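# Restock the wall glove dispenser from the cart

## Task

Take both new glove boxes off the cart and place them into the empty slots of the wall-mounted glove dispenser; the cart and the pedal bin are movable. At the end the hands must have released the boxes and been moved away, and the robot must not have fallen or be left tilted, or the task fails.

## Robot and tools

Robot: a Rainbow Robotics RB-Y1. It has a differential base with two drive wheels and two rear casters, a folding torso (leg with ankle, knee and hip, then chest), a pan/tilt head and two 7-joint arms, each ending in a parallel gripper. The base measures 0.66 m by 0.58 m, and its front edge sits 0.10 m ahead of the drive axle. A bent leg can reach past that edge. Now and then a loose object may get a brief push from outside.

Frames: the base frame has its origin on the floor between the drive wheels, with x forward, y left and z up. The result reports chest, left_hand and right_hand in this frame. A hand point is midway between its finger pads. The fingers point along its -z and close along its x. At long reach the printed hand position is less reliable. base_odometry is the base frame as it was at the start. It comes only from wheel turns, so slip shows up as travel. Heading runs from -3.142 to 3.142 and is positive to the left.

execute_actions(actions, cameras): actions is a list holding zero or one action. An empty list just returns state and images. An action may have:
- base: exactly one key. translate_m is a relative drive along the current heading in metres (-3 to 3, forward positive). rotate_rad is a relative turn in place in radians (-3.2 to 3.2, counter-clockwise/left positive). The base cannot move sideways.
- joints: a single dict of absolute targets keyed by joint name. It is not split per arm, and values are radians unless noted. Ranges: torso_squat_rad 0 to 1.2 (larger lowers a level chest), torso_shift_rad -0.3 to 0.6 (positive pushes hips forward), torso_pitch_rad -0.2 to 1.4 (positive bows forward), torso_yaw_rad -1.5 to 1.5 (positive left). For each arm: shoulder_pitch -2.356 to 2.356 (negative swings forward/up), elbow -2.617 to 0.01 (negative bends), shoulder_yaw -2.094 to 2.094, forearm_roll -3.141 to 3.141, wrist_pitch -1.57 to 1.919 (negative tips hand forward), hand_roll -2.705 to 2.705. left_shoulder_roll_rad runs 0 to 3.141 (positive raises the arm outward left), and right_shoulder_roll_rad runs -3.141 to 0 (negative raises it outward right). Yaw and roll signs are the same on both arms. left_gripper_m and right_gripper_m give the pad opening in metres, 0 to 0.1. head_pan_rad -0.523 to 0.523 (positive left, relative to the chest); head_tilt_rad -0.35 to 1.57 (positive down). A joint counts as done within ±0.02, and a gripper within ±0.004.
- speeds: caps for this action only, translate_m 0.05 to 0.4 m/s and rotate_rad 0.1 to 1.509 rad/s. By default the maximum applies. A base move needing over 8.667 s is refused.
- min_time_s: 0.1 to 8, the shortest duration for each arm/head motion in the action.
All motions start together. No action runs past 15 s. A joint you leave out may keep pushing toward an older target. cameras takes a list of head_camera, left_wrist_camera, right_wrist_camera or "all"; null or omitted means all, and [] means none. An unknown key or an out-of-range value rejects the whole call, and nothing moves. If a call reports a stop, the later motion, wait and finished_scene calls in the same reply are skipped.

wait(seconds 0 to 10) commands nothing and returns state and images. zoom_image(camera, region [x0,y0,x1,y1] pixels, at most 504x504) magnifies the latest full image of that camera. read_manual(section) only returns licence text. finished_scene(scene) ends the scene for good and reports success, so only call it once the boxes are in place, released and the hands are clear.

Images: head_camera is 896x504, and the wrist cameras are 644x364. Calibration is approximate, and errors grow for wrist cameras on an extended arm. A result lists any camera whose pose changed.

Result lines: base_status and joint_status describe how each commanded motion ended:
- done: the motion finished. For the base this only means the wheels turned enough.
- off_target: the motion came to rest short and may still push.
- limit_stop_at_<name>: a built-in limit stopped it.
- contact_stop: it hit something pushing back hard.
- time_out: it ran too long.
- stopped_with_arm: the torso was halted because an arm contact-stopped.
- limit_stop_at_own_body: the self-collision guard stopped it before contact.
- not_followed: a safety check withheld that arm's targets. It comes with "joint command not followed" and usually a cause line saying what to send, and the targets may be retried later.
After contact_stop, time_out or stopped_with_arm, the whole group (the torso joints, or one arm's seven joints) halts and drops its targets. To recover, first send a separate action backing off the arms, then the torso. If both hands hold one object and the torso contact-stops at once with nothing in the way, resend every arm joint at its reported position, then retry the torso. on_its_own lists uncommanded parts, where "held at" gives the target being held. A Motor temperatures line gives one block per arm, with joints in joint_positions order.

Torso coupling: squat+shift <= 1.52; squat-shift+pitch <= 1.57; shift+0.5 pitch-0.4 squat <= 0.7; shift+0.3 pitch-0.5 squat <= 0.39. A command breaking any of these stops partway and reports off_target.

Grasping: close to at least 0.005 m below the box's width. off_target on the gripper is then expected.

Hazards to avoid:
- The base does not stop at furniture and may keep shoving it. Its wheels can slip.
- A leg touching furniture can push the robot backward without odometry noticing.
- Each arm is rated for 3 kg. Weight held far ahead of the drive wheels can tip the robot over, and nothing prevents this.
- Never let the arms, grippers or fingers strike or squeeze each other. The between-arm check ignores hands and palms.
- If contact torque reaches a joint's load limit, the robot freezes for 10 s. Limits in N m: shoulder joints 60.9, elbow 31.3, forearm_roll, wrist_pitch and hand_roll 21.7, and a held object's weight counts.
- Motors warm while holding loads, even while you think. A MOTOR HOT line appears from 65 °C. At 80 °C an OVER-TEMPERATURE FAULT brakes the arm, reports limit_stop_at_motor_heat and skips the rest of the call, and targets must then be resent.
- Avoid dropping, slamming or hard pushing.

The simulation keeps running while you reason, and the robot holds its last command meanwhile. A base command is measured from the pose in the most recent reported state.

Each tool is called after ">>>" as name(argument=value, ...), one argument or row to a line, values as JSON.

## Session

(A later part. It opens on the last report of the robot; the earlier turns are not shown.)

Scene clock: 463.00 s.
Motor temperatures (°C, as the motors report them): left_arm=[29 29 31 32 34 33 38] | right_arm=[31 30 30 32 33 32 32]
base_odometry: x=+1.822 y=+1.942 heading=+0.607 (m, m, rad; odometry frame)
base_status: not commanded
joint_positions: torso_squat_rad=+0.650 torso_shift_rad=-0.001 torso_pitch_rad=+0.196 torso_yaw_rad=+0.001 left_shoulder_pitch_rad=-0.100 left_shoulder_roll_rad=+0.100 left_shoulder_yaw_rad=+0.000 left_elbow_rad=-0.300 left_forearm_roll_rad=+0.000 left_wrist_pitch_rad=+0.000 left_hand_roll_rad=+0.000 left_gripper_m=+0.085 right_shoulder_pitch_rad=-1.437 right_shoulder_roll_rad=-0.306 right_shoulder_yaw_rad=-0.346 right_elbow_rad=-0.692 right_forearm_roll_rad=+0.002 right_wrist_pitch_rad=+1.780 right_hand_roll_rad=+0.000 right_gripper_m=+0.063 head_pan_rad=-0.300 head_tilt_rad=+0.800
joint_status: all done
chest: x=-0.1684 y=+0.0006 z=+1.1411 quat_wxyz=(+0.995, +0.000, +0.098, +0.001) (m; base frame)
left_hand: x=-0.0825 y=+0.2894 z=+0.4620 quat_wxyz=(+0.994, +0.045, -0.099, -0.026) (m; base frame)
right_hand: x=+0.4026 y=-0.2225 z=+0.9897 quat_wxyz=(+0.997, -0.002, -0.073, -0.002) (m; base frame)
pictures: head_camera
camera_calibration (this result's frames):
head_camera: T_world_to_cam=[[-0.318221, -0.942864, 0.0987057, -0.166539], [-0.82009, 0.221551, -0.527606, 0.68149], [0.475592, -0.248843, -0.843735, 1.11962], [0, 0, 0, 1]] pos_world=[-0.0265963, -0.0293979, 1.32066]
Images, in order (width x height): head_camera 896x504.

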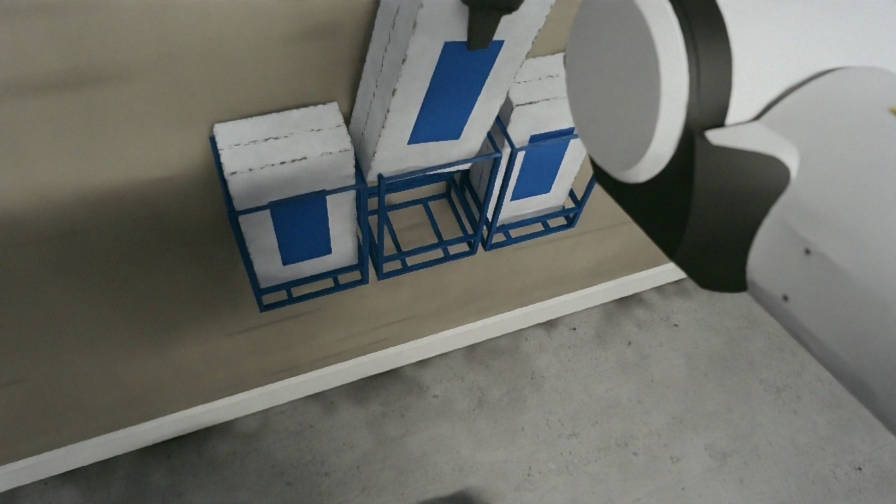

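>>> execute_actions(
  actions=[
    {"joints":{"torso_squat_rad":0.48,"torso_pitch_rad":0.2,"torso_shift_rad":0,"right_shoulder_pitch_rad":-1.429,"right_shoulder_roll_rad":-0.298,"right_elbow_rad":-0.687}},
  ],
  cameras=[],
)

>>> execute_actions(
  actions=[
    {"base":{"rotate_rad":-0.04},"joints":{"right_hand_roll_rad":0.04},"min_time_s":1},
  ],
  cameras=["head_camera"],
)

>>> zoom_image(
  camera="head_camera",
  region=[320, 80, 560, 280],
)

Scene clock: 474.30 s.
Motor temperatures (°C, as the motors report them): left_arm=[28 29 31 32 34 33 38] | right_arm=[31 31 30 32 34 32 32]
base_odometry: x=+1.822 y=+1.942 heading=+0.607 (m, m, rad; odometry frame)
base_status: not commanded
joint_positions: torso_squat_rad=+0.480 torso_shift_rad=+0.000 torso_pitch_rad=+0.200 torso_yaw_rad=+0.002 left_shoulder_pitch_rad=-0.100 left_shoulder_roll_rad=+0.100 left_shoulder_yaw_rad=+0.000 left_elbow_rad=-0.300 left_forearm_roll_rad=+0.000 left_wrist_pitch_rad=+0.000 left_hand_roll_rad=+0.000 left_gripper_m=+0.085 right_shoulder_pitch_rad=-1.429 right_shoulder_roll_rad=-0.298 right_shoulder_yaw_rad=-0.346 right_elbow_rad=-0.687 right_forearm_roll_rad=+0.000 right_wrist_pitch_rad=+1.780 right_hand_roll_rad=+0.000 right_gripper_m=+0.063 head_pan_rad=-0.300 head_tilt_rad=+0.800
joint_status: all done
chest: x=-0.1663 y=+0.0006 z=+1.2046 quat_wxyz=(+0.995, +0.000, +0.100, +0.001) (m; base frame)
left_hand: x=-0.0834 y=+0.2897 z=+0.5253 quat_wxyz=(+0.994, +0.045, -0.097, -0.026) (m; base frame)
right_hand: x=+0.4008 y=-0.2186 z=+1.0435 quat_wxyz=(+0.998, +0.000, -0.063, +0.001) (m; base frame)
pictures: none
No camera images: the call's "cameras" was empty. Leave "cameras" out to get every camera's image.

Scene clock: 475.80 s.
Motor temperatures (°C, as the motors report them): left_arm=[28 29 31 32 34 33 38] | right_arm=[31 31 30 32 34 32 32]
base_odometry: x=+1.822 y=+1.942 heading=+0.569 (m, m, rad; odometry frame)
base_status: done
joint_positions: torso_squat_rad=+0.480 torso_shift_rad=+0.000 torso_pitch_rad=+0.200 torso_yaw_rad=+0.002 left_shoulder_pitch_rad=-0.100 left_shoulder_roll_rad=+0.100 left_shoulder_yaw_rad=+0.000 left_elbow_rad=-0.300 left_forearm_roll_rad=+0.000 left_wrist_pitch_rad=+0.000 left_hand_roll_rad=+0.000 left_gripper_m=+0.085 right_shoulder_pitch_rad=-1.429 right_shoulder_roll_rad=-0.298 right_shoulder_yaw_rad=-0.346 right_elbow_rad=-0.687 right_forearm_roll_rad=+0.000 right_wrist_pitch_rad=+1.780 right_hand_roll_rad=+0.040 right_gripper_m=+0.063 head_pan_rad=-0.300 head_tilt_rad=+0.800
joint_status: all done
chest: x=-0.1664 y=+0.0006 z=+1.2046 quat_wxyz=(+0.995, +0.000, +0.100, +0.001) (m; base frame)
left_hand: x=-0.0834 y=+0.2897 z=+0.5253 quat_wxyz=(+0.994, +0.045, -0.097, -0.026) (m; base frame)
right_hand: x=+0.4007 y=-0.2185 z=+1.0434 quat_wxyz=(+0.998, -0.001, -0.063, +0.021) (m; base frame)
pictures: head_camera
camera_calibration (this result's frames):
head_camera: T_world_to_cam=[[-0.317206, -0.943105, 0.0996661, -0.173157], [-0.822305, 0.221168, -0.524308, 0.712291], [0.472434, -0.248269, -0.845676, 1.17407], [0, 0, 0, 1]] pos_world=[-0.0238788, -0.0293543, 1.3836]
Images, in order (width x height): head_camera 896x504.

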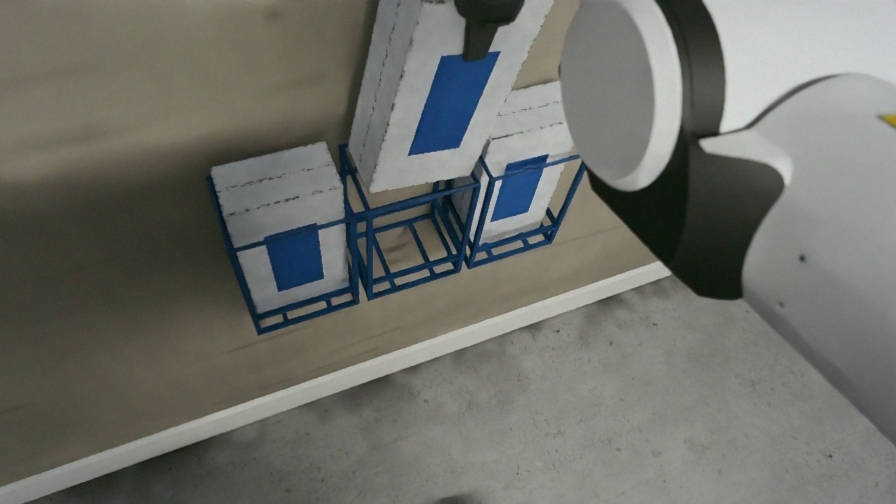

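Region (320, 80, 560, 280) of head_camera's 896x504 image, scaled by 2.100, with more detail than that image has.

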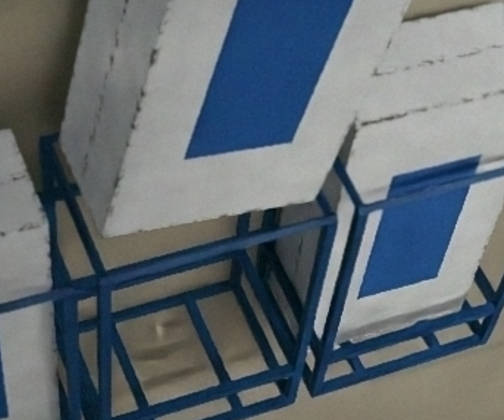

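>>> execute_actions(
  actions=[
    {"joints":{"torso_squat_rad":0.65}},
  ],
  cameras=["head_camera"],
)

>>> zoom_image(
  camera="head_camera",
  region=[320, 60, 560, 260],
)

Scene clock: 483.13 s.
Motor temperatures (°C, as the motors report them): left_arm=[28 29 31 32 34 33 38] | right_arm=[31 30 30 32 34 32 32]
base_odometry: x=+1.822 y=+1.942 heading=+0.569 (m, m, rad; odometry frame)
base_status: not commanded
joint_positions: torso_squat_rad=+0.650 torso_shift_rad=+0.000 torso_pitch_rad=+0.200 torso_yaw_rad=+0.002 left_shoulder_pitch_rad=-0.100 left_shoulder_roll_rad=+0.100 left_shoulder_yaw_rad=+0.000 left_elbow_rad=-0.300 left_forearm_roll_rad=+0.000 left_wrist_pitch_rad=+0.000 left_hand_roll_rad=+0.000 left_gripper_m=+0.085 right_shoulder_pitch_rad=-1.429 right_shoulder_roll_rad=-0.298 right_shoulder_yaw_rad=-0.346 right_elbow_rad=-0.687 right_forearm_roll_rad=+0.000 right_wrist_pitch_rad=+1.780 right_hand_roll_rad=+0.040 right_gripper_m=+0.062 head_pan_rad=-0.300 head_tilt_rad=+0.800
joint_status: all done
chest: x=-0.1664 y=+0.0006 z=+1.1410 quat_wxyz=(+0.995, +0.000, +0.100, +0.001) (m; base frame)
left_hand: x=-0.0834 y=+0.2896 z=+0.4617 quat_wxyz=(+0.994, +0.045, -0.097, -0.026) (m; base frame)
right_hand: x=+0.4008 y=-0.2188 z=+0.9802 quat_wxyz=(+0.998, -0.001, -0.064, +0.020) (m; base frame)
pictures: head_camera
camera_calibration (this result's frames):
head_camera: T_world_to_cam=[[-0.317297, -0.943081, 0.0996002, -0.166842], [-0.822171, 0.221224, -0.524494, 0.679122], [0.472607, -0.248309, -0.845568, 1.12022], [0, 0, 0, 1]] pos_world=[-0.024009, -0.0294224, 1.32004]
Images, in order (width x height): head_camera 896x504.

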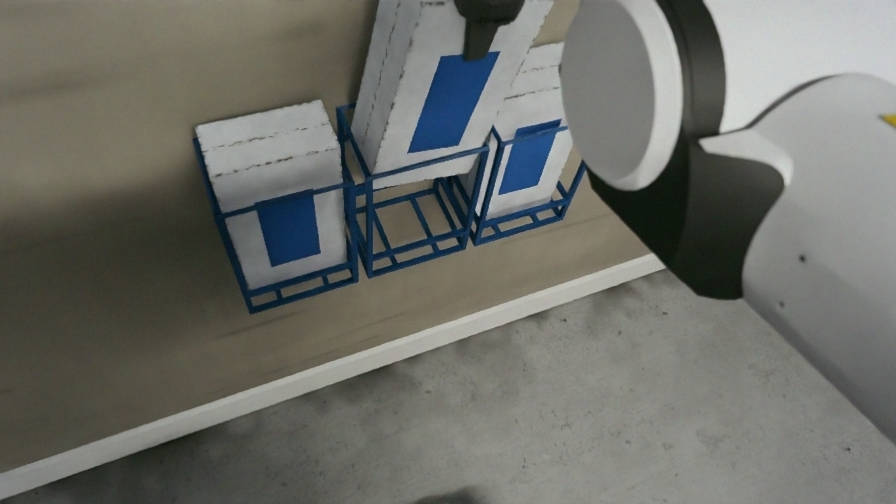

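Region (320, 60, 560, 260) of head_camera's 896x504 image, scaled by 2.100, with more detail than that image has.

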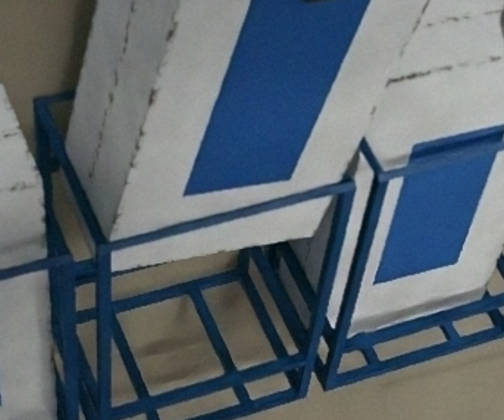

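>>> execute_actions(
  actions=[
    {"joints":{"torso_squat_rad":0.8}},
  ],
  cameras=["head_camera"],
)

Scene clock: 486.37 s.
Motor temperatures (°C, as the motors report them): left_arm=[28 29 31 32 34 33 38] | right_arm=[31 30 30 32 33 32 32]
base_odometry: x=+1.822 y=+1.942 heading=+0.569 (m, m, rad; odometry frame)
base_status: not commanded
joint_positions: torso_squat_rad=+0.800 torso_shift_rad=+0.000 torso_pitch_rad=+0.200 torso_yaw_rad=+0.002 left_shoulder_pitch_rad=-0.100 left_shoulder_roll_rad=+0.100 left_shoulder_yaw_rad=+0.000 left_elbow_rad=-0.300 left_forearm_roll_rad=+0.000 left_wrist_pitch_rad=+0.000 left_hand_roll_rad=+0.000 left_gripper_m=+0.085 right_shoulder_pitch_rad=-1.429 right_shoulder_roll_rad=-0.297 right_shoulder_yaw_rad=-0.346 right_elbow_rad=-0.687 right_forearm_roll_rad=-0.001 right_wrist_pitch_rad=+1.779 right_hand_roll_rad=+0.040 right_gripper_m=+0.062 head_pan_rad=-0.300 head_tilt_rad=+0.800
joint_status: all done
chest: x=-0.1665 y=+0.0005 z=+1.0715 quat_wxyz=(+0.995, +0.000, +0.100, +0.001) (m; base frame)
left_hand: x=-0.0834 y=+0.2896 z=+0.3922 quat_wxyz=(+0.994, +0.045, -0.097, -0.026) (m; base frame)
right_hand: x=+0.4010 y=-0.2179 z=+0.9110 quat_wxyz=(+0.998, -0.001, -0.064, +0.021) (m; base frame)
pictures: head_camera
camera_calibration (this result's frames):
head_camera: T_world_to_cam=[[-0.317123, -0.943149, 0.0995107, -0.159873], [-0.822131, 0.22108, -0.524618, 0.642733], [0.472793, -0.248179, -0.845502, 1.0614], [0, 0, 0, 1]] pos_world=[-0.0241092, -0.0294629, 1.25051]
Images, in order (width x height): head_camera 896x504.

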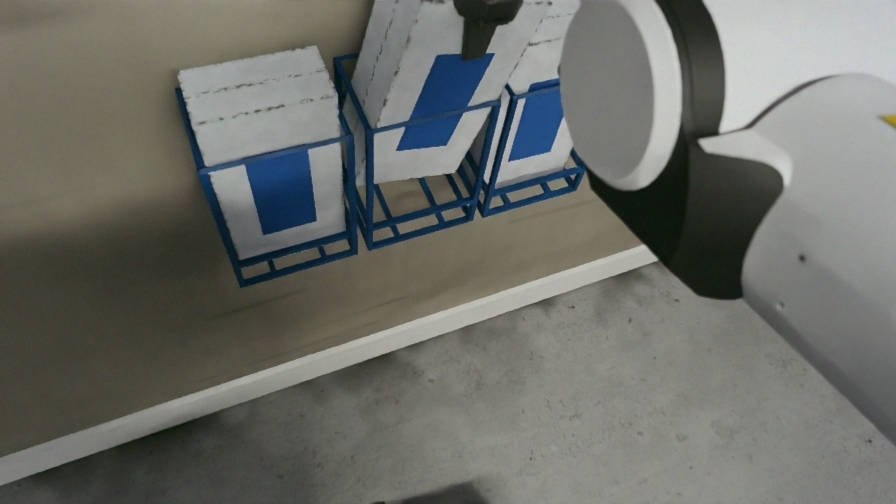

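>>> execute_actions(
  actions=[
    {"base":{"rotate_rad":0.035},"speeds":{"rotate_rad":0.1},"joints":{"right_hand_roll_rad":0.005,"torso_squat_rad":0.9},"min_time_s":1},
  ],
  cameras=["head_camera"],
)

Scene clock: 491.33 s.
Motor temperatures (°C, as the motors report them): left_arm=[28 29 31 32 34 33 38] | right_arm=[31 30 30 32 33 32 32]
base_odometry: x=+1.822 y=+1.942 heading=+0.602 (m, m, rad; odometry frame)
base_status: done
joint_positions: torso_squat_rad=+0.900 torso_shift_rad=+0.000 torso_pitch_rad=+0.200 torso_yaw_rad=+0.002 left_shoulder_pitch_rad=-0.100 left_shoulder_roll_rad=+0.100 left_shoulder_yaw_rad=+0.000 left_elbow_rad=-0.300 left_forearm_roll_rad=+0.000 left_wrist_pitch_rad=+0.000 left_hand_roll_rad=+0.000 left_gripper_m=+0.085 right_shoulder_pitch_rad=-1.429 right_shoulder_roll_rad=-0.297 right_shoulder_yaw_rad=-0.346 right_elbow_rad=-0.687 right_forearm_roll_rad=+0.000 right_wrist_pitch_rad=+1.780 right_hand_roll_rad=+0.005 right_gripper_m=+0.062 head_pan_rad=-0.300 head_tilt_rad=+0.800
joint_status: all done
chest: x=-0.1666 y=+0.0005 z=+1.0189 quat_wxyz=(+0.995, +0.000, +0.100, +0.001) (m; base frame)
left_hand: x=-0.0834 y=+0.2895 z=+0.3396 quat_wxyz=(+0.994, +0.045, -0.097, -0.026) (m; base frame)
right_hand: x=+0.4006 y=-0.2179 z=+0.8579 quat_wxyz=(+0.998, +0.001, -0.063, +0.004) (m; base frame)
pictures: head_camera
camera_calibration (this result's frames):
head_camera: T_world_to_cam=[[-0.317124, -0.943147, 0.0995306, -0.154701], [-0.822112, 0.221061, -0.524656, 0.615169], [0.472825, -0.248207, -0.845476, 1.01694], [0, 0, 0, 1]] pos_world=[-0.0241556, -0.029485, 1.19795]
Images, in order (width x height): head_camera 896x504.

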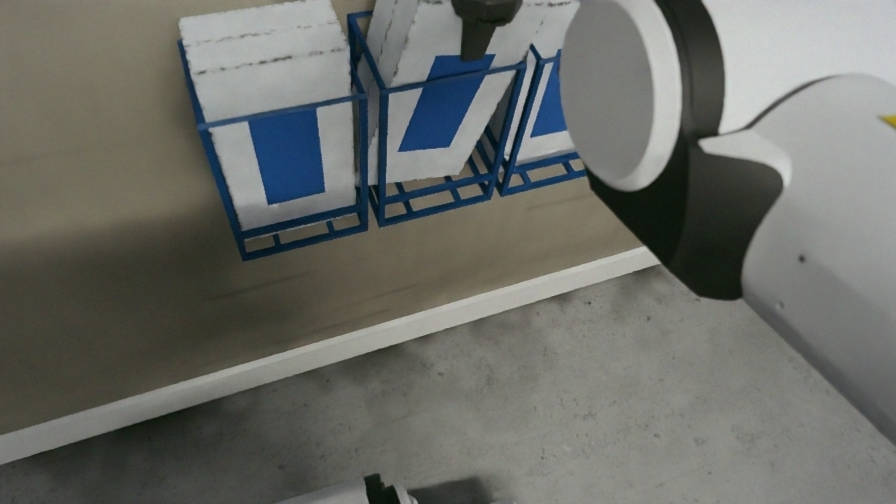

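Release and rise.

>>> execute_actions(
  actions=[
    {"joints":{"right_gripper_m":0.085}},
  ],
  cameras=[],
)

>>> execute_actions(
  actions=[
    {"joints":{"torso_squat_rad":0.3}},
  ],
  cameras=[],
)

>>> execute_actions(
  actions=[
    {"base":{"translate_m":-0.5},"joints":{"head_pan_rad":-0.2,"head_tilt_rad":0.5}},
  ],
  cameras=["head_camera"],
)

Scene clock: 497.17 s.
Motor temperatures (°C, as the motors report them): left_arm=[28 29 31 31 34 33 38] | right_arm=[31 30 30 32 33 32 32]
base_odometry: x=+1.822 y=+1.942 heading=+0.602 (m, m, rad; odometry frame)
base_status: not commanded
joint_positions: torso_squat_rad=+0.900 torso_shift_rad=+0.000 torso_pitch_rad=+0.200 torso_yaw_rad=+0.002 left_shoulder_pitch_rad=-0.100 left_shoulder_roll_rad=+0.100 left_shoulder_yaw_rad=+0.000 left_elbow_rad=-0.300 left_forearm_roll_rad=+0.000 left_wrist_pitch_rad=+0.000 left_hand_roll_rad=+0.000 left_gripper_m=+0.085 right_shoulder_pitch_rad=-1.429 right_shoulder_roll_rad=-0.298 right_shoulder_yaw_rad=-0.346 right_elbow_rad=-0.687 right_forearm_roll_rad=+0.000 right_wrist_pitch_rad=+1.780 right_hand_roll_rad=+0.005 right_gripper_m=+0.085 head_pan_rad=-0.300 head_tilt_rad=+0.800
joint_status: all done
chest: x=-0.1666 y=+0.0005 z=+1.0189 quat_wxyz=(+0.995, +0.000, +0.100, +0.001) (m; base frame)
left_hand: x=-0.0834 y=+0.2895 z=+0.3396 quat_wxyz=(+0.994, +0.045, -0.097, -0.026) (m; base frame)
right_hand: x=+0.4007 y=-0.2184 z=+0.8580 quat_wxyz=(+0.998, +0.000, -0.063, +0.003) (m; base frame)
pictures: none
No camera images: the call's "cameras" was empty. Leave "cameras" out to get every camera's image.

Scene clock: 500.07 s.
Motor temperatures (°C, as the motors report them): left_arm=[28 29 31 31 34 33 38] | right_arm=[31 30 30 32 33 32 32]
base_odometry: x=+1.822 y=+1.942 heading=+0.602 (m, m, rad; odometry frame)
base_status: not commanded
joint_positions: torso_squat_rad=+0.300 torso_shift_rad=+0.000 torso_pitch_rad=+0.200 torso_yaw_rad=+0.002 left_shoulder_pitch_rad=-0.100 left_shoulder_roll_rad=+0.100 left_shoulder_yaw_rad=+0.000 left_elbow_rad=-0.300 left_forearm_roll_rad=+0.000 left_wrist_pitch_rad=+0.000 left_hand_roll_rad=+0.000 left_gripper_m=+0.085 right_shoulder_pitch_rad=-1.429 right_shoulder_roll_rad=-0.298 right_shoulder_yaw_rad=-0.346 right_elbow_rad=-0.687 right_forearm_roll_rad=+0.000 right_wrist_pitch_rad=+1.780 right_hand_roll_rad=+0.005 right_gripper_m=+0.085 head_pan_rad=-0.300 head_tilt_rad=+0.800
joint_status: all done
chest: x=-0.1664 y=+0.0007 z=+1.2525 quat_wxyz=(+0.995, +0.000, +0.100, +0.001) (m; base frame)
left_hand: x=-0.0834 y=+0.2897 z=+0.5732 quat_wxyz=(+0.994, +0.045, -0.097, -0.026) (m; base frame)
right_hand: x=+0.4008 y=-0.2183 z=+1.0914 quat_wxyz=(+0.998, +0.000, -0.063, +0.003) (m; base frame)
pictures: none
No camera images: the call's "cameras" was empty. Leave "cameras" out to get every camera's image.

Scene clock: 503.33 s.
Motor temperatures (°C, as the motors report them): left_arm=[28 29 31 31 34 33 38] | right_arm=[31 30 30 32 33 32 32]
base_odometry: x=+1.410 y=+1.659 heading=+0.600 (m, m, rad; odometry frame)
base_status: done
joint_positions: torso_squat_rad=+0.300 torso_shift_rad=+0.000 torso_pitch_rad=+0.200 torso_yaw_rad=+0.002 left_shoulder_pitch_rad=-0.100 left_shoulder_roll_rad=+0.100 left_shoulder_yaw_rad=+0.000 left_elbow_rad=-0.300 left_forearm_roll_rad=+0.000 left_wrist_pitch_rad=+0.000 left_hand_roll_rad=+0.000 left_gripper_m=+0.085 right_shoulder_pitch_rad=-1.429 right_shoulder_roll_rad=-0.298 right_shoulder_yaw_rad=-0.346 right_elbow_rad=-0.687 right_forearm_roll_rad=+0.000 right_wrist_pitch_rad=+1.780 right_hand_roll_rad=+0.005 right_gripper_m=+0.085 head_pan_rad=-0.200 head_tilt_rad=+0.500
joint_status: all done
chest: x=-0.1665 y=+0.0007 z=+1.2525 quat_wxyz=(+0.995, +0.000, +0.100, +0.001) (m; base frame)
left_hand: x=-0.0833 y=+0.2897 z=+0.5732 quat_wxyz=(+0.994, +0.045, -0.097, -0.026) (m; base frame)
right_hand: x=+0.4007 y=-0.2184 z=+1.0916 quat_wxyz=(+0.998, +0.000, -0.063, +0.003) (m; base frame)
pictures: head_camera
camera_calibration (this result's frames):
head_camera: T_world_to_cam=[[-0.233997, -0.969758, 0.0693852, -0.125432], [-0.653599, 0.104073, -0.749652, 1.08046], [0.71976, -0.220766, -0.658185, 0.969941], [0, 0, 0, 1]] pos_world=[-0.0212866, -0.0199555, 1.45707]
Images, in order (width x height): head_camera 896x504.

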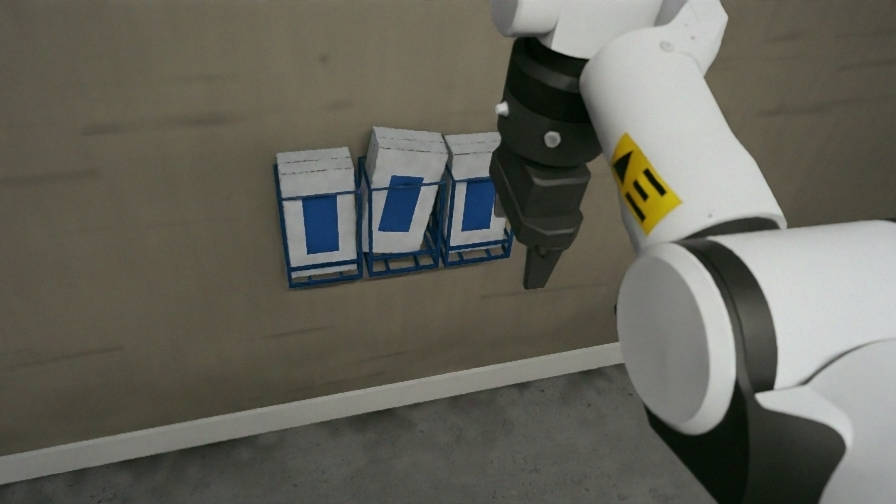

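>>> execute_actions(
  actions=[
    {"base":{"translate_m":0.48},"joints":{"right_gripper_m":0.0,"right_wrist_pitch_rad":1.907,"right_hand_roll_rad":-0.12,"head_pan_rad":-0.2,"head_tilt_rad":0.8}},
  ],
  cameras=[],
)

>>> execute_actions(
  actions=[
    {"base":{"rotate_rad":0.125},"joints":{"torso_squat_rad":0.65}},
  ],
  cameras=["head_camera","right_wrist_camera"],
)

Scene clock: 517.13 s.
Motor temperatures (°C, as the motors report them): left_arm=[27 29 31 31 34 33 38] | right_arm=[31 30 30 32 33 32 32]
base_odometry: x=+1.806 y=+1.930 heading=+0.599 (m, m, rad; odometry frame)
base_status: done
joint_positions: torso_squat_rad=+0.300 torso_shift_rad=+0.000 torso_pitch_rad=+0.200 torso_yaw_rad=+0.002 left_shoulder_pitch_rad=-0.100 left_shoulder_roll_rad=+0.100 left_shoulder_yaw_rad=+0.000 left_elbow_rad=-0.300 left_forearm_roll_rad=+0.000 left_wrist_pitch_rad=+0.000 left_hand_roll_rad=+0.000 left_gripper_m=+0.085 right_shoulder_pitch_rad=-1.429 right_shoulder_roll_rad=-0.298 right_shoulder_yaw_rad=-0.346 right_elbow_rad=-0.687 right_forearm_roll_rad=+0.000 right_wrist_pitch_rad=+1.907 right_hand_roll_rad=-0.120 right_gripper_m=+0.000 head_pan_rad=-0.200 head_tilt_rad=+0.800
joint_status: all done
chest: x=-0.1665 y=+0.0007 z=+1.2525 quat_wxyz=(+0.995, +0.000, +0.100, +0.001) (m; base frame)
left_hand: x=-0.0833 y=+0.2897 z=+0.5732 quat_wxyz=(+0.994, +0.045, -0.097, -0.026) (m; base frame)
right_hand: x=+0.3716 y=-0.2185 z=+1.0897 quat_wxyz=(+0.998, +0.000, +0.000, -0.059) (m; base frame)
pictures: none
No camera images: the call's "cameras" was empty. Leave "cameras" out to get every camera's image.

Scene clock: 519.17 s.
Motor temperatures (°C, as the motors report them): left_arm=[27 29 31 31 34 33 38] | right_arm=[31 30 30 32 33 32 32]
base_odometry: x=+1.807 y=+1.930 heading=+0.723 (m, m, rad; odometry frame)
base_status: done
joint_positions: torso_squat_rad=+0.650 torso_shift_rad=+0.000 torso_pitch_rad=+0.200 torso_yaw_rad=+0.002 left_shoulder_pitch_rad=-0.100 left_shoulder_roll_rad=+0.100 left_shoulder_yaw_rad=+0.000 left_elbow_rad=-0.300 left_forearm_roll_rad=+0.000 left_wrist_pitch_rad=+0.000 left_hand_roll_rad=+0.000 left_gripper_m=+0.085 right_shoulder_pitch_rad=-1.429 right_shoulder_roll_rad=-0.298 right_shoulder_yaw_rad=-0.346 right_elbow_rad=-0.687 right_forearm_roll_rad=+0.000 right_wrist_pitch_rad=+1.907 right_hand_roll_rad=-0.120 right_gripper_m=+0.000 head_pan_rad=-0.200 head_tilt_rad=+0.800
joint_status: all done
chest: x=-0.1666 y=+0.0006 z=+1.1410 quat_wxyz=(+0.995, +0.000, +0.100, +0.001) (m; base frame)
left_hand: x=-0.0833 y=+0.2896 z=+0.4617 quat_wxyz=(+0.994, +0.045, -0.098, -0.026) (m; base frame)
right_hand: x=+0.3715 y=-0.2186 z=+0.9784 quat_wxyz=(+0.998, +0.000, +0.000, -0.059) (m; base frame)
pictures: head_camera, right_wrist_camera
camera_calibration (this result's frames):
head_camera: T_world_to_cam=[[-0.223361, -0.971403, 0.0805362, -0.131546], [-0.840284, 0.150019, -0.520978, 0.672443], [0.493997, -0.184039, -0.849762, 1.12813], [0, 0, 0, 1]] pos_world=[-0.0216329, -0.0210434, 1.31956]
right_wrist_camera: T_world_to_cam=[[-0.992811, 0.116067, -0.0292341, 0.424775], [0.0690885, 0.755159, 0.651891, -0.469782], [0.0977397, 0.645185, -0.757749, 0.935988], [0, 0, 0, 1]] pos_world=[0.362695, -0.298428, 1.02791]
Images, in order (width x height): head_camera 896x504, right_wrist_camera 644x364.

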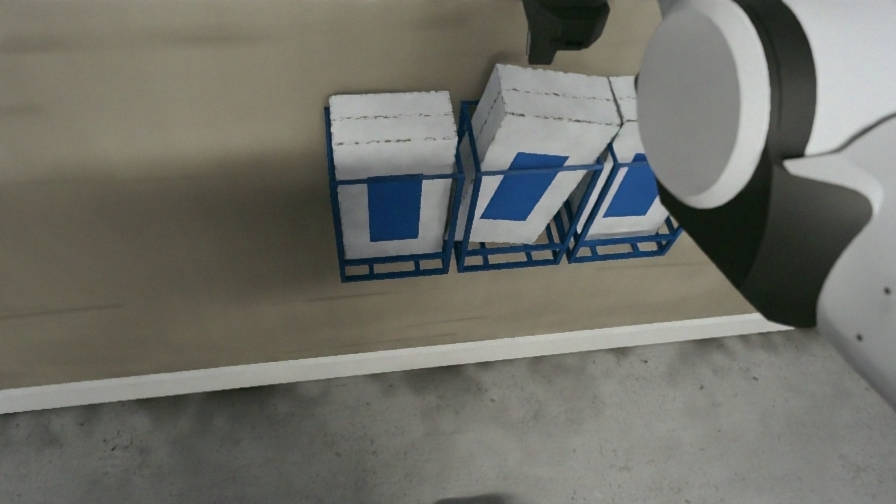

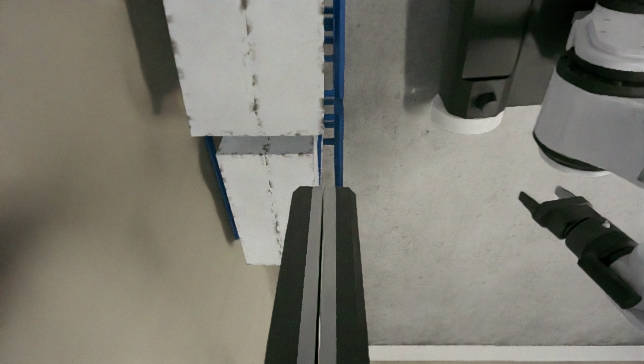

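>>> execute_actions(
  actions=[
    {"base":{"translate_m":0.03},"speeds":{"translate_m":0.05}},
  ],
  cameras=[],
)

>>> execute_actions(
  actions=[
    {"joints":{"torso_squat_rad":0.83}},
  ],
  cameras=["head_camera","right_wrist_camera"],
)

Scene clock: 527.20 s.
Motor temperatures (°C, as the motors report them): left_arm=[27 29 31 31 34 33 38] | right_arm=[31 30 30 32 33 32 32]
base_odometry: x=+1.828 y=+1.949 heading=+0.723 (m, m, rad; odometry frame)
base_status: done
joint_positions: torso_squat_rad=+0.651 torso_shift_rad=-0.002 torso_pitch_rad=+0.196 torso_yaw_rad=+0.001 left_shoulder_pitch_rad=-0.100 left_shoulder_roll_rad=+0.100 left_shoulder_yaw_rad=+0.000 left_elbow_rad=-0.300 left_forearm_roll_rad=+0.000 left_wrist_pitch_rad=+0.000 left_hand_roll_rad=+0.000 left_gripper_m=+0.085 right_shoulder_pitch_rad=-1.425 right_shoulder_roll_rad=-0.295 right_shoulder_yaw_rad=-0.346 right_elbow_rad=-0.687 right_forearm_roll_rad=+0.000 right_wrist_pitch_rad=+1.907 right_hand_roll_rad=-0.120 right_gripper_m=+0.000 head_pan_rad=-0.200 head_tilt_rad=+0.800
joint_status: not commanded
chest: x=-0.1688 y=+0.0005 z=+1.1410 quat_wxyz=(+0.995, +0.000, +0.098, +0.001) (m; base frame)
left_hand: x=-0.0830 y=+0.2895 z=+0.4620 quat_wxyz=(+0.994, +0.045, -0.099, -0.026) (m; base frame)
right_hand: x=+0.3687 y=-0.2181 z=+0.9778 quat_wxyz=(+0.998, +0.000, +0.000, -0.059) (m; base frame)
pictures: none
No camera images: the call's "cameras" was empty. Leave "cameras" out to get every camera's image.

Scene clock: 527.77 s.
Motor temperatures (°C, as the motors report them): left_arm=[27 29 31 31 34 33 38] | right_arm=[31 30 30 32 33 32 32]
base_odometry: x=+1.828 y=+1.950 heading=+0.724 (m, m, rad; odometry frame)
base_status: not commanded
joint_positions: torso_squat_rad=+0.655 torso_shift_rad=-0.004 torso_pitch_rad=+0.193 torso_yaw_rad=+0.001 left_shoulder_pitch_rad=-0.100 left_shoulder_roll_rad=+0.100 left_shoulder_yaw_rad=+0.000 left_elbow_rad=-0.300 left_forearm_roll_rad=+0.000 left_wrist_pitch_rad=+0.000 left_hand_roll_rad=+0.000 left_gripper_m=+0.085 right_shoulder_pitch_rad=-1.428 right_shoulder_roll_rad=-0.297 right_shoulder_yaw_rad=-0.346 right_elbow_rad=-0.687 right_forearm_roll_rad=+0.000 right_wrist_pitch_rad=+1.907 right_hand_roll_rad=-0.120 right_gripper_m=+0.000 head_pan_rad=-0.200 head_tilt_rad=+0.800
joint_status: torso_squat_rad contact_stop (moved +0.004 of +0.179)
on_its_own: torso_squat_rad is held at +0.655, not at your +0.830, since a contact_stop
chest: x=-0.1710 y=+0.0005 z=+1.1394 quat_wxyz=(+0.995, +0.000, +0.096, +0.000) (m; base frame)
left_hand: x=-0.0825 y=+0.2894 z=+0.4607 quat_wxyz=(+0.994, +0.045, -0.101, -0.026) (m; base frame)
right_hand: x=+0.3676 y=-0.2189 z=+0.9800 quat_wxyz=(+0.998, +0.000, -0.003, -0.060) (m; base frame)
pictures: head_camera, right_wrist_camera
camera_calibration (this result's frames):
head_camera: T_world_to_cam=[[-0.22518, -0.971105, 0.0790451, -0.13106], [-0.836313, 0.151025, -0.52704, 0.675464], [0.499874, -0.184786, -0.846156, 1.12586], [0, 0, 0, 1]] pos_world=[-0.0273992, -0.0212431, 1.31901]
right_wrist_camera: T_world_to_cam=[[-0.992552, 0.116582, -0.035342, 0.427044], [0.0654868, 0.755244, 0.652165, -0.469202], [0.102722, 0.644993, -0.757253, 0.935442], [0, 0, 0, 1]] pos_world=[0.358499, -0.298778, 1.02946]
Images, in order (width x height): head_camera 896x504, right_wrist_camera 644x364.

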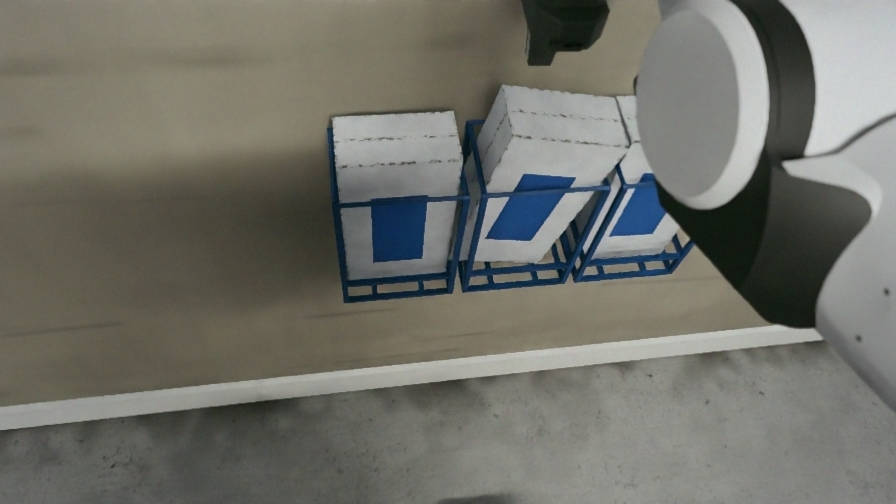

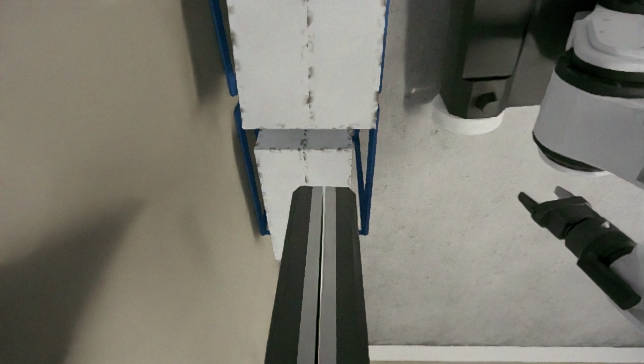

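Touching wall (wrist probably); back 1.2 cm.

>>> execute_actions(
  actions=[
    {"base":{"translate_m":-0.015},"speeds":{"translate_m":0.05}},
  ],
  cameras=[],
)

>>> execute_actions(
  actions=[
    {"joints":{"torso_squat_rad":0.83,"torso_pitch_rad":0.2,"torso_shift_rad":0}},
  ],
  cameras=["head_camera","right_wrist_camera"],
)

Scene clock: 533.00 s.
Motor temperatures (°C, as the motors report them): left_arm=[27 29 31 31 34 33 38] | right_arm=[31 30 30 32 33 32 32]
base_odometry: x=+1.817 y=+1.940 heading=+0.723 (m, m, rad; odometry frame)
base_status: done
joint_positions: torso_squat_rad=+0.655 torso_shift_rad=-0.003 torso_pitch_rad=+0.194 torso_yaw_rad=+0.001 left_shoulder_pitch_rad=-0.100 left_shoulder_roll_rad=+0.100 left_shoulder_yaw_rad=+0.000 left_elbow_rad=-0.300 left_forearm_roll_rad=+0.000 left_wrist_pitch_rad=+0.000 left_hand_roll_rad=+0.000 left_gripper_m=+0.085 right_shoulder_pitch_rad=-1.429 right_shoulder_roll_rad=-0.298 right_shoulder_yaw_rad=-0.346 right_elbow_rad=-0.687 right_forearm_roll_rad=+0.000 right_wrist_pitch_rad=+1.907 right_hand_roll_rad=-0.120 right_gripper_m=+0.000 head_pan_rad=-0.200 head_tilt_rad=+0.800
joint_status: not commanded
on_its_own: torso_squat_rad is held at +0.655, not at your +0.830, since a contact_stop
chest: x=-0.1702 y=+0.0006 z=+1.1394 quat_wxyz=(+0.995, +0.000, +0.097, +0.000) (m; base frame)
left_hand: x=-0.0826 y=+0.2894 z=+0.4606 quat_wxyz=(+0.994, +0.045, -0.100, -0.026) (m; base frame)
right_hand: x=+0.3685 y=-0.2192 z=+0.9798 quat_wxyz=(+0.998, +0.000, -0.003, -0.060) (m; base frame)
pictures: none
No camera images: the call's "cameras" was empty. Leave "cameras" out to get every camera's image.

Scene clock: 534.37 s.
Motor temperatures (°C, as the motors report them): left_arm=[27 29 31 31 34 33 38] | right_arm=[31 30 30 32 33 32 32]
base_odometry: x=+1.817 y=+1.940 heading=+0.723 (m, m, rad; odometry frame)
base_status: not commanded
joint_positions: torso_squat_rad=+0.830 torso_shift_rad=-0.001 torso_pitch_rad=+0.198 torso_yaw_rad=+0.001 left_shoulder_pitch_rad=-0.100 left_shoulder_roll_rad=+0.100 left_shoulder_yaw_rad=+0.000 left_elbow_rad=-0.300 left_forearm_roll_rad=+0.000 left_wrist_pitch_rad=+0.000 left_hand_roll_rad=+0.000 left_gripper_m=+0.085 right_shoulder_pitch_rad=-1.434 right_shoulder_roll_rad=-0.300 right_shoulder_yaw_rad=-0.346 right_elbow_rad=-0.690 right_forearm_roll_rad=+0.000 right_wrist_pitch_rad=+1.907 right_hand_roll_rad=-0.120 right_gripper_m=+0.000 head_pan_rad=-0.200 head_tilt_rad=+0.800
joint_status: all done
chest: x=-0.1674 y=+0.0006 z=+1.0562 quat_wxyz=(+0.995, +0.000, +0.099, +0.000) (m; base frame)
left_hand: x=-0.0826 y=+0.2892 z=+0.3769 quat_wxyz=(+0.994, +0.045, -0.098, -0.026) (m; base frame)
right_hand: x=+0.3724 y=-0.2195 z=+0.8980 quat_wxyz=(+0.998, +0.000, -0.005, -0.060) (m; base frame)
pictures: head_camera, right_wrist_camera
camera_calibration (this result's frames):
head_camera: T_world_to_cam=[[-0.224508, -0.971135, 0.0805795, -0.125136], [-0.839253, 0.150669, -0.52245, 0.629308], [0.495229, -0.184921, -0.848854, 1.0557], [0, 0, 0, 1]] pos_world=[-0.0227583, -0.0211205, 1.235]
right_wrist_camera: T_world_to_cam=[[-0.992332, 0.117428, -0.0385608, 0.431902], [0.064118, 0.755815, 0.651638, -0.414466], [0.105666, 0.64417, -0.757549, 0.872248], [0, 0, 0, 1]] pos_world=[0.362998, -0.299334, 0.947507]
Images, in order (width x height): head_camera 896x504, right_wrist_camera 644x364.

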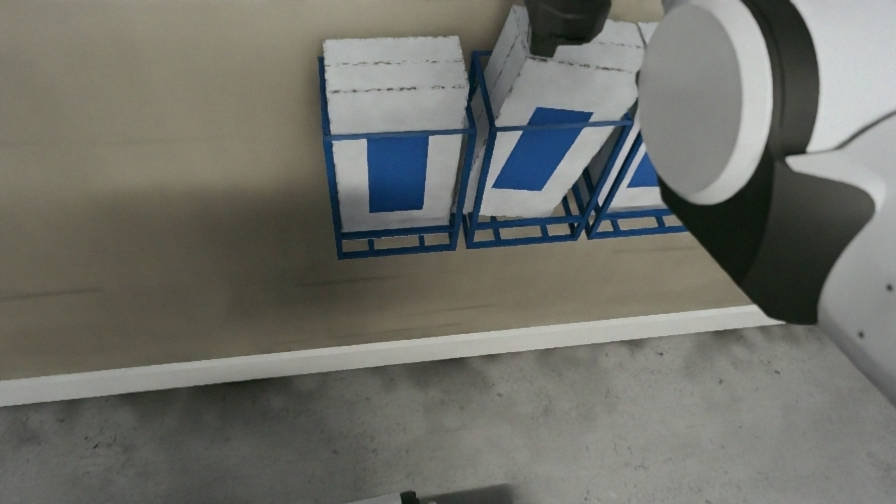

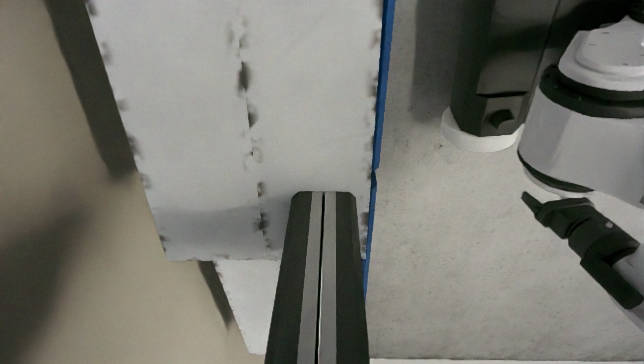

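>>> execute_actions(
  actions=[
    {"base":{"rotate_rad":0.04},"speeds":{"rotate_rad":0.1},"joints":{"right_shoulder_pitch_rad":-1.41,"right_elbow_rad":-0.72}},
  ],
  cameras=["head_camera"],
)

Scene clock: 538.90 s.
Motor temperatures (°C, as the motors report them): left_arm=[27 29 31 31 34 33 38] | right_arm=[31 30 30 32 33 32 32]
base_odometry: x=+1.818 y=+1.940 heading=+0.761 (m, m, rad; odometry frame)
base_status: done
joint_positions: torso_squat_rad=+0.830 torso_shift_rad=-0.001 torso_pitch_rad=+0.198 torso_yaw_rad=+0.001 left_shoulder_pitch_rad=-0.100 left_shoulder_roll_rad=+0.100 left_shoulder_yaw_rad=+0.000 left_elbow_rad=-0.300 left_forearm_roll_rad=+0.000 left_wrist_pitch_rad=+0.000 left_hand_roll_rad=+0.000 left_gripper_m=+0.085 right_shoulder_pitch_rad=-1.416 right_shoulder_roll_rad=-0.303 right_shoulder_yaw_rad=-0.346 right_elbow_rad=-0.723 right_forearm_roll_rad=+0.001 right_wrist_pitch_rad=+1.907 right_hand_roll_rad=-0.120 right_gripper_m=+0.000 head_pan_rad=-0.200 head_tilt_rad=+0.800
joint_status: all done
chest: x=-0.1674 y=+0.0006 z=+1.0562 quat_wxyz=(+0.995, +0.000, +0.099, +0.000) (m; base frame)
left_hand: x=-0.0825 y=+0.2891 z=+0.3769 quat_wxyz=(+0.994, +0.045, -0.099, -0.026) (m; base frame)
right_hand: x=+0.3741 y=-0.2247 z=+0.8982 quat_wxyz=(+0.998, -0.001, -0.013, -0.064) (m; base frame)
pictures: head_camera
camera_calibration (this result's frames):
head_camera: T_world_to_cam=[[-0.224793, -0.971058, 0.0807097, -0.125281], [-0.839154, 0.150825, -0.522563, 0.629385], [0.495266, -0.185196, -0.848772, 1.05565], [0, 0, 0, 1]] pos_world=[-0.0228407, -0.0210789, 1.23501]
Images, in order (width x height): head_camera 896x504.

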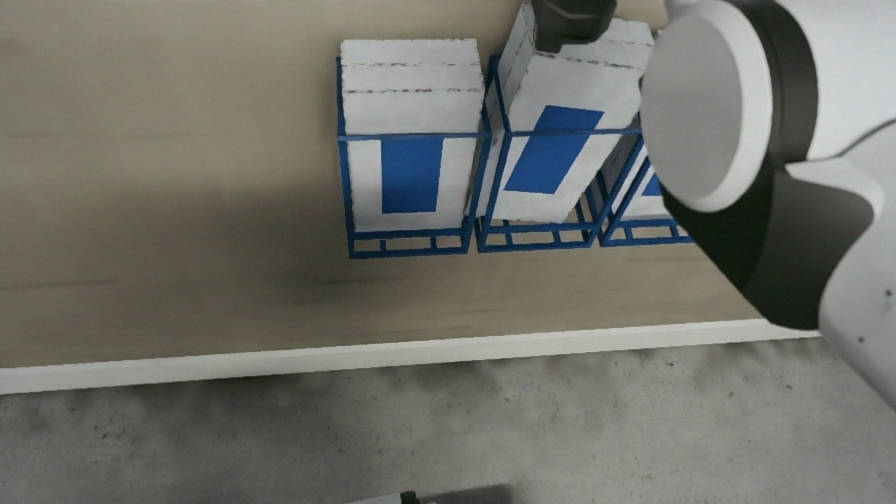

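>>> execute_actions(
  actions=[
    {"joints":{"torso_squat_rad":0.6,"right_shoulder_pitch_rad":-1.429,"right_shoulder_roll_rad":-0.298,"right_elbow_rad":-0.687}},
  ],
  cameras=[],
)

>>> execute_actions(
  actions=[
    {"base":{"rotate_rad":-0.18},"joints":{"right_gripper_m":0.1,"right_hand_roll_rad":0.03,"right_wrist_pitch_rad":1.82,"head_pan_rad":-0.3}},
  ],
  cameras=["head_camera","right_wrist_camera"],
)

Scene clock: 551.00 s.
Motor temperatures (°C, as the motors report them): left_arm=[27 29 31 31 34 33 38] | right_arm=[30 30 30 31 33 32 32]
base_odometry: x=+1.818 y=+1.940 heading=+0.761 (m, m, rad; odometry frame)
base_status: not commanded
joint_positions: torso_squat_rad=+0.600 torso_shift_rad=+0.000 torso_pitch_rad=+0.200 torso_yaw_rad=+0.001 left_shoulder_pitch_rad=-0.100 left_shoulder_roll_rad=+0.100 left_shoulder_yaw_rad=+0.000 left_elbow_rad=-0.300 left_forearm_roll_rad=+0.000 left_wrist_pitch_rad=+0.000 left_hand_roll_rad=+0.000 left_gripper_m=+0.085 right_shoulder_pitch_rad=-1.429 right_shoulder_roll_rad=-0.298 right_shoulder_yaw_rad=-0.346 right_elbow_rad=-0.687 right_forearm_roll_rad=+0.000 right_wrist_pitch_rad=+1.907 right_hand_roll_rad=-0.120 right_gripper_m=+0.000 head_pan_rad=-0.200 head_tilt_rad=+0.800
joint_status: all done
chest: x=-0.1664 y=+0.0007 z=+1.1615 quat_wxyz=(+0.995, +0.000, +0.100, +0.000) (m; base frame)
left_hand: x=-0.0830 y=+0.2893 z=+0.4821 quat_wxyz=(+0.994, +0.045, -0.097, -0.026) (m; base frame)
right_hand: x=+0.3715 y=-0.2192 z=+0.9990 quat_wxyz=(+0.998, +0.000, +0.000, -0.060) (m; base frame)
pictures: none
No camera images: the call's "cameras" was empty. Leave "cameras" out to get every camera's image.

Scene clock: 552.87 s.
Motor temperatures (°C, as the motors report them): left_arm=[27 29 31 31 34 33 38] | right_arm=[30 30 30 32 33 32 32]
base_odometry: x=+1.818 y=+1.940 heading=+0.582 (m, m, rad; odometry frame)
base_status: done
joint_positions: torso_squat_rad=+0.600 torso_shift_rad=+0.000 torso_pitch_rad=+0.200 torso_yaw_rad=+0.001 left_shoulder_pitch_rad=-0.100 left_shoulder_roll_rad=+0.100 left_shoulder_yaw_rad=+0.000 left_elbow_rad=-0.300 left_forearm_roll_rad=+0.000 left_wrist_pitch_rad=+0.000 left_hand_roll_rad=+0.000 left_gripper_m=+0.085 right_shoulder_pitch_rad=-1.429 right_shoulder_roll_rad=-0.298 right_shoulder_yaw_rad=-0.346 right_elbow_rad=-0.687 right_forearm_roll_rad=+0.000 right_wrist_pitch_rad=+1.820 right_hand_roll_rad=+0.030 right_gripper_m=+0.099 head_pan_rad=-0.300 head_tilt_rad=+0.800
joint_status: all done
chest: x=-0.1665 y=+0.0006 z=+1.1615 quat_wxyz=(+0.995, +0.000, +0.100, +0.000) (m; base frame)
left_hand: x=-0.0830 y=+0.2894 z=+0.4821 quat_wxyz=(+0.994, +0.045, -0.098, -0.026) (m; base frame)
right_hand: x=+0.3912 y=-0.2191 z=+0.9995 quat_wxyz=(+0.999, -0.001, -0.043, +0.015) (m; base frame)
pictures: head_camera, right_wrist_camera
camera_calibration (this result's frames):
head_camera: T_world_to_cam=[[-0.318179, -0.942763, 0.0997962, -0.169229], [-0.821929, 0.221866, -0.524602, 0.689949], [0.472434, -0.248943, -0.845478, 1.13744], [0, 0, 0, 1]] pos_world=[-0.0241189, -0.0294632, 1.34051]
right_wrist_camera: T_world_to_cam=[[-0.992798, -0.0325302, -0.115301, 0.498483], [-0.0997715, 0.757279, 0.645426, -0.411463], [0.0663194, 0.652281, -0.75507, 0.961577], [0, 0, 0, 1]] pos_world=[0.390069, -0.299411, 1.0491]
Images, in order (width x height): head_camera 896x504, right_wrist_camera 644x364.

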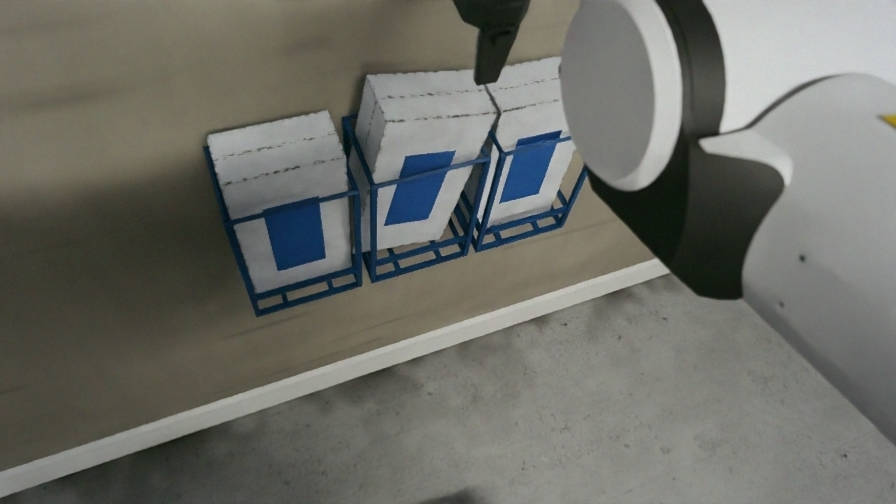

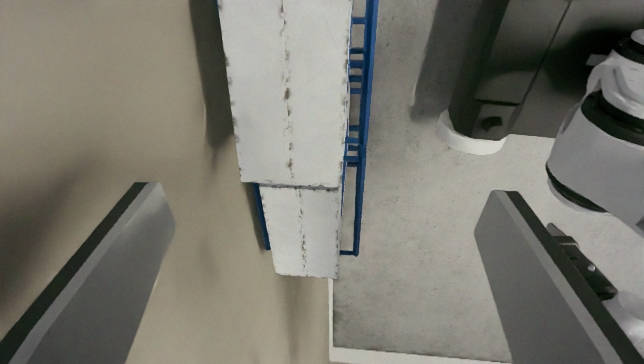

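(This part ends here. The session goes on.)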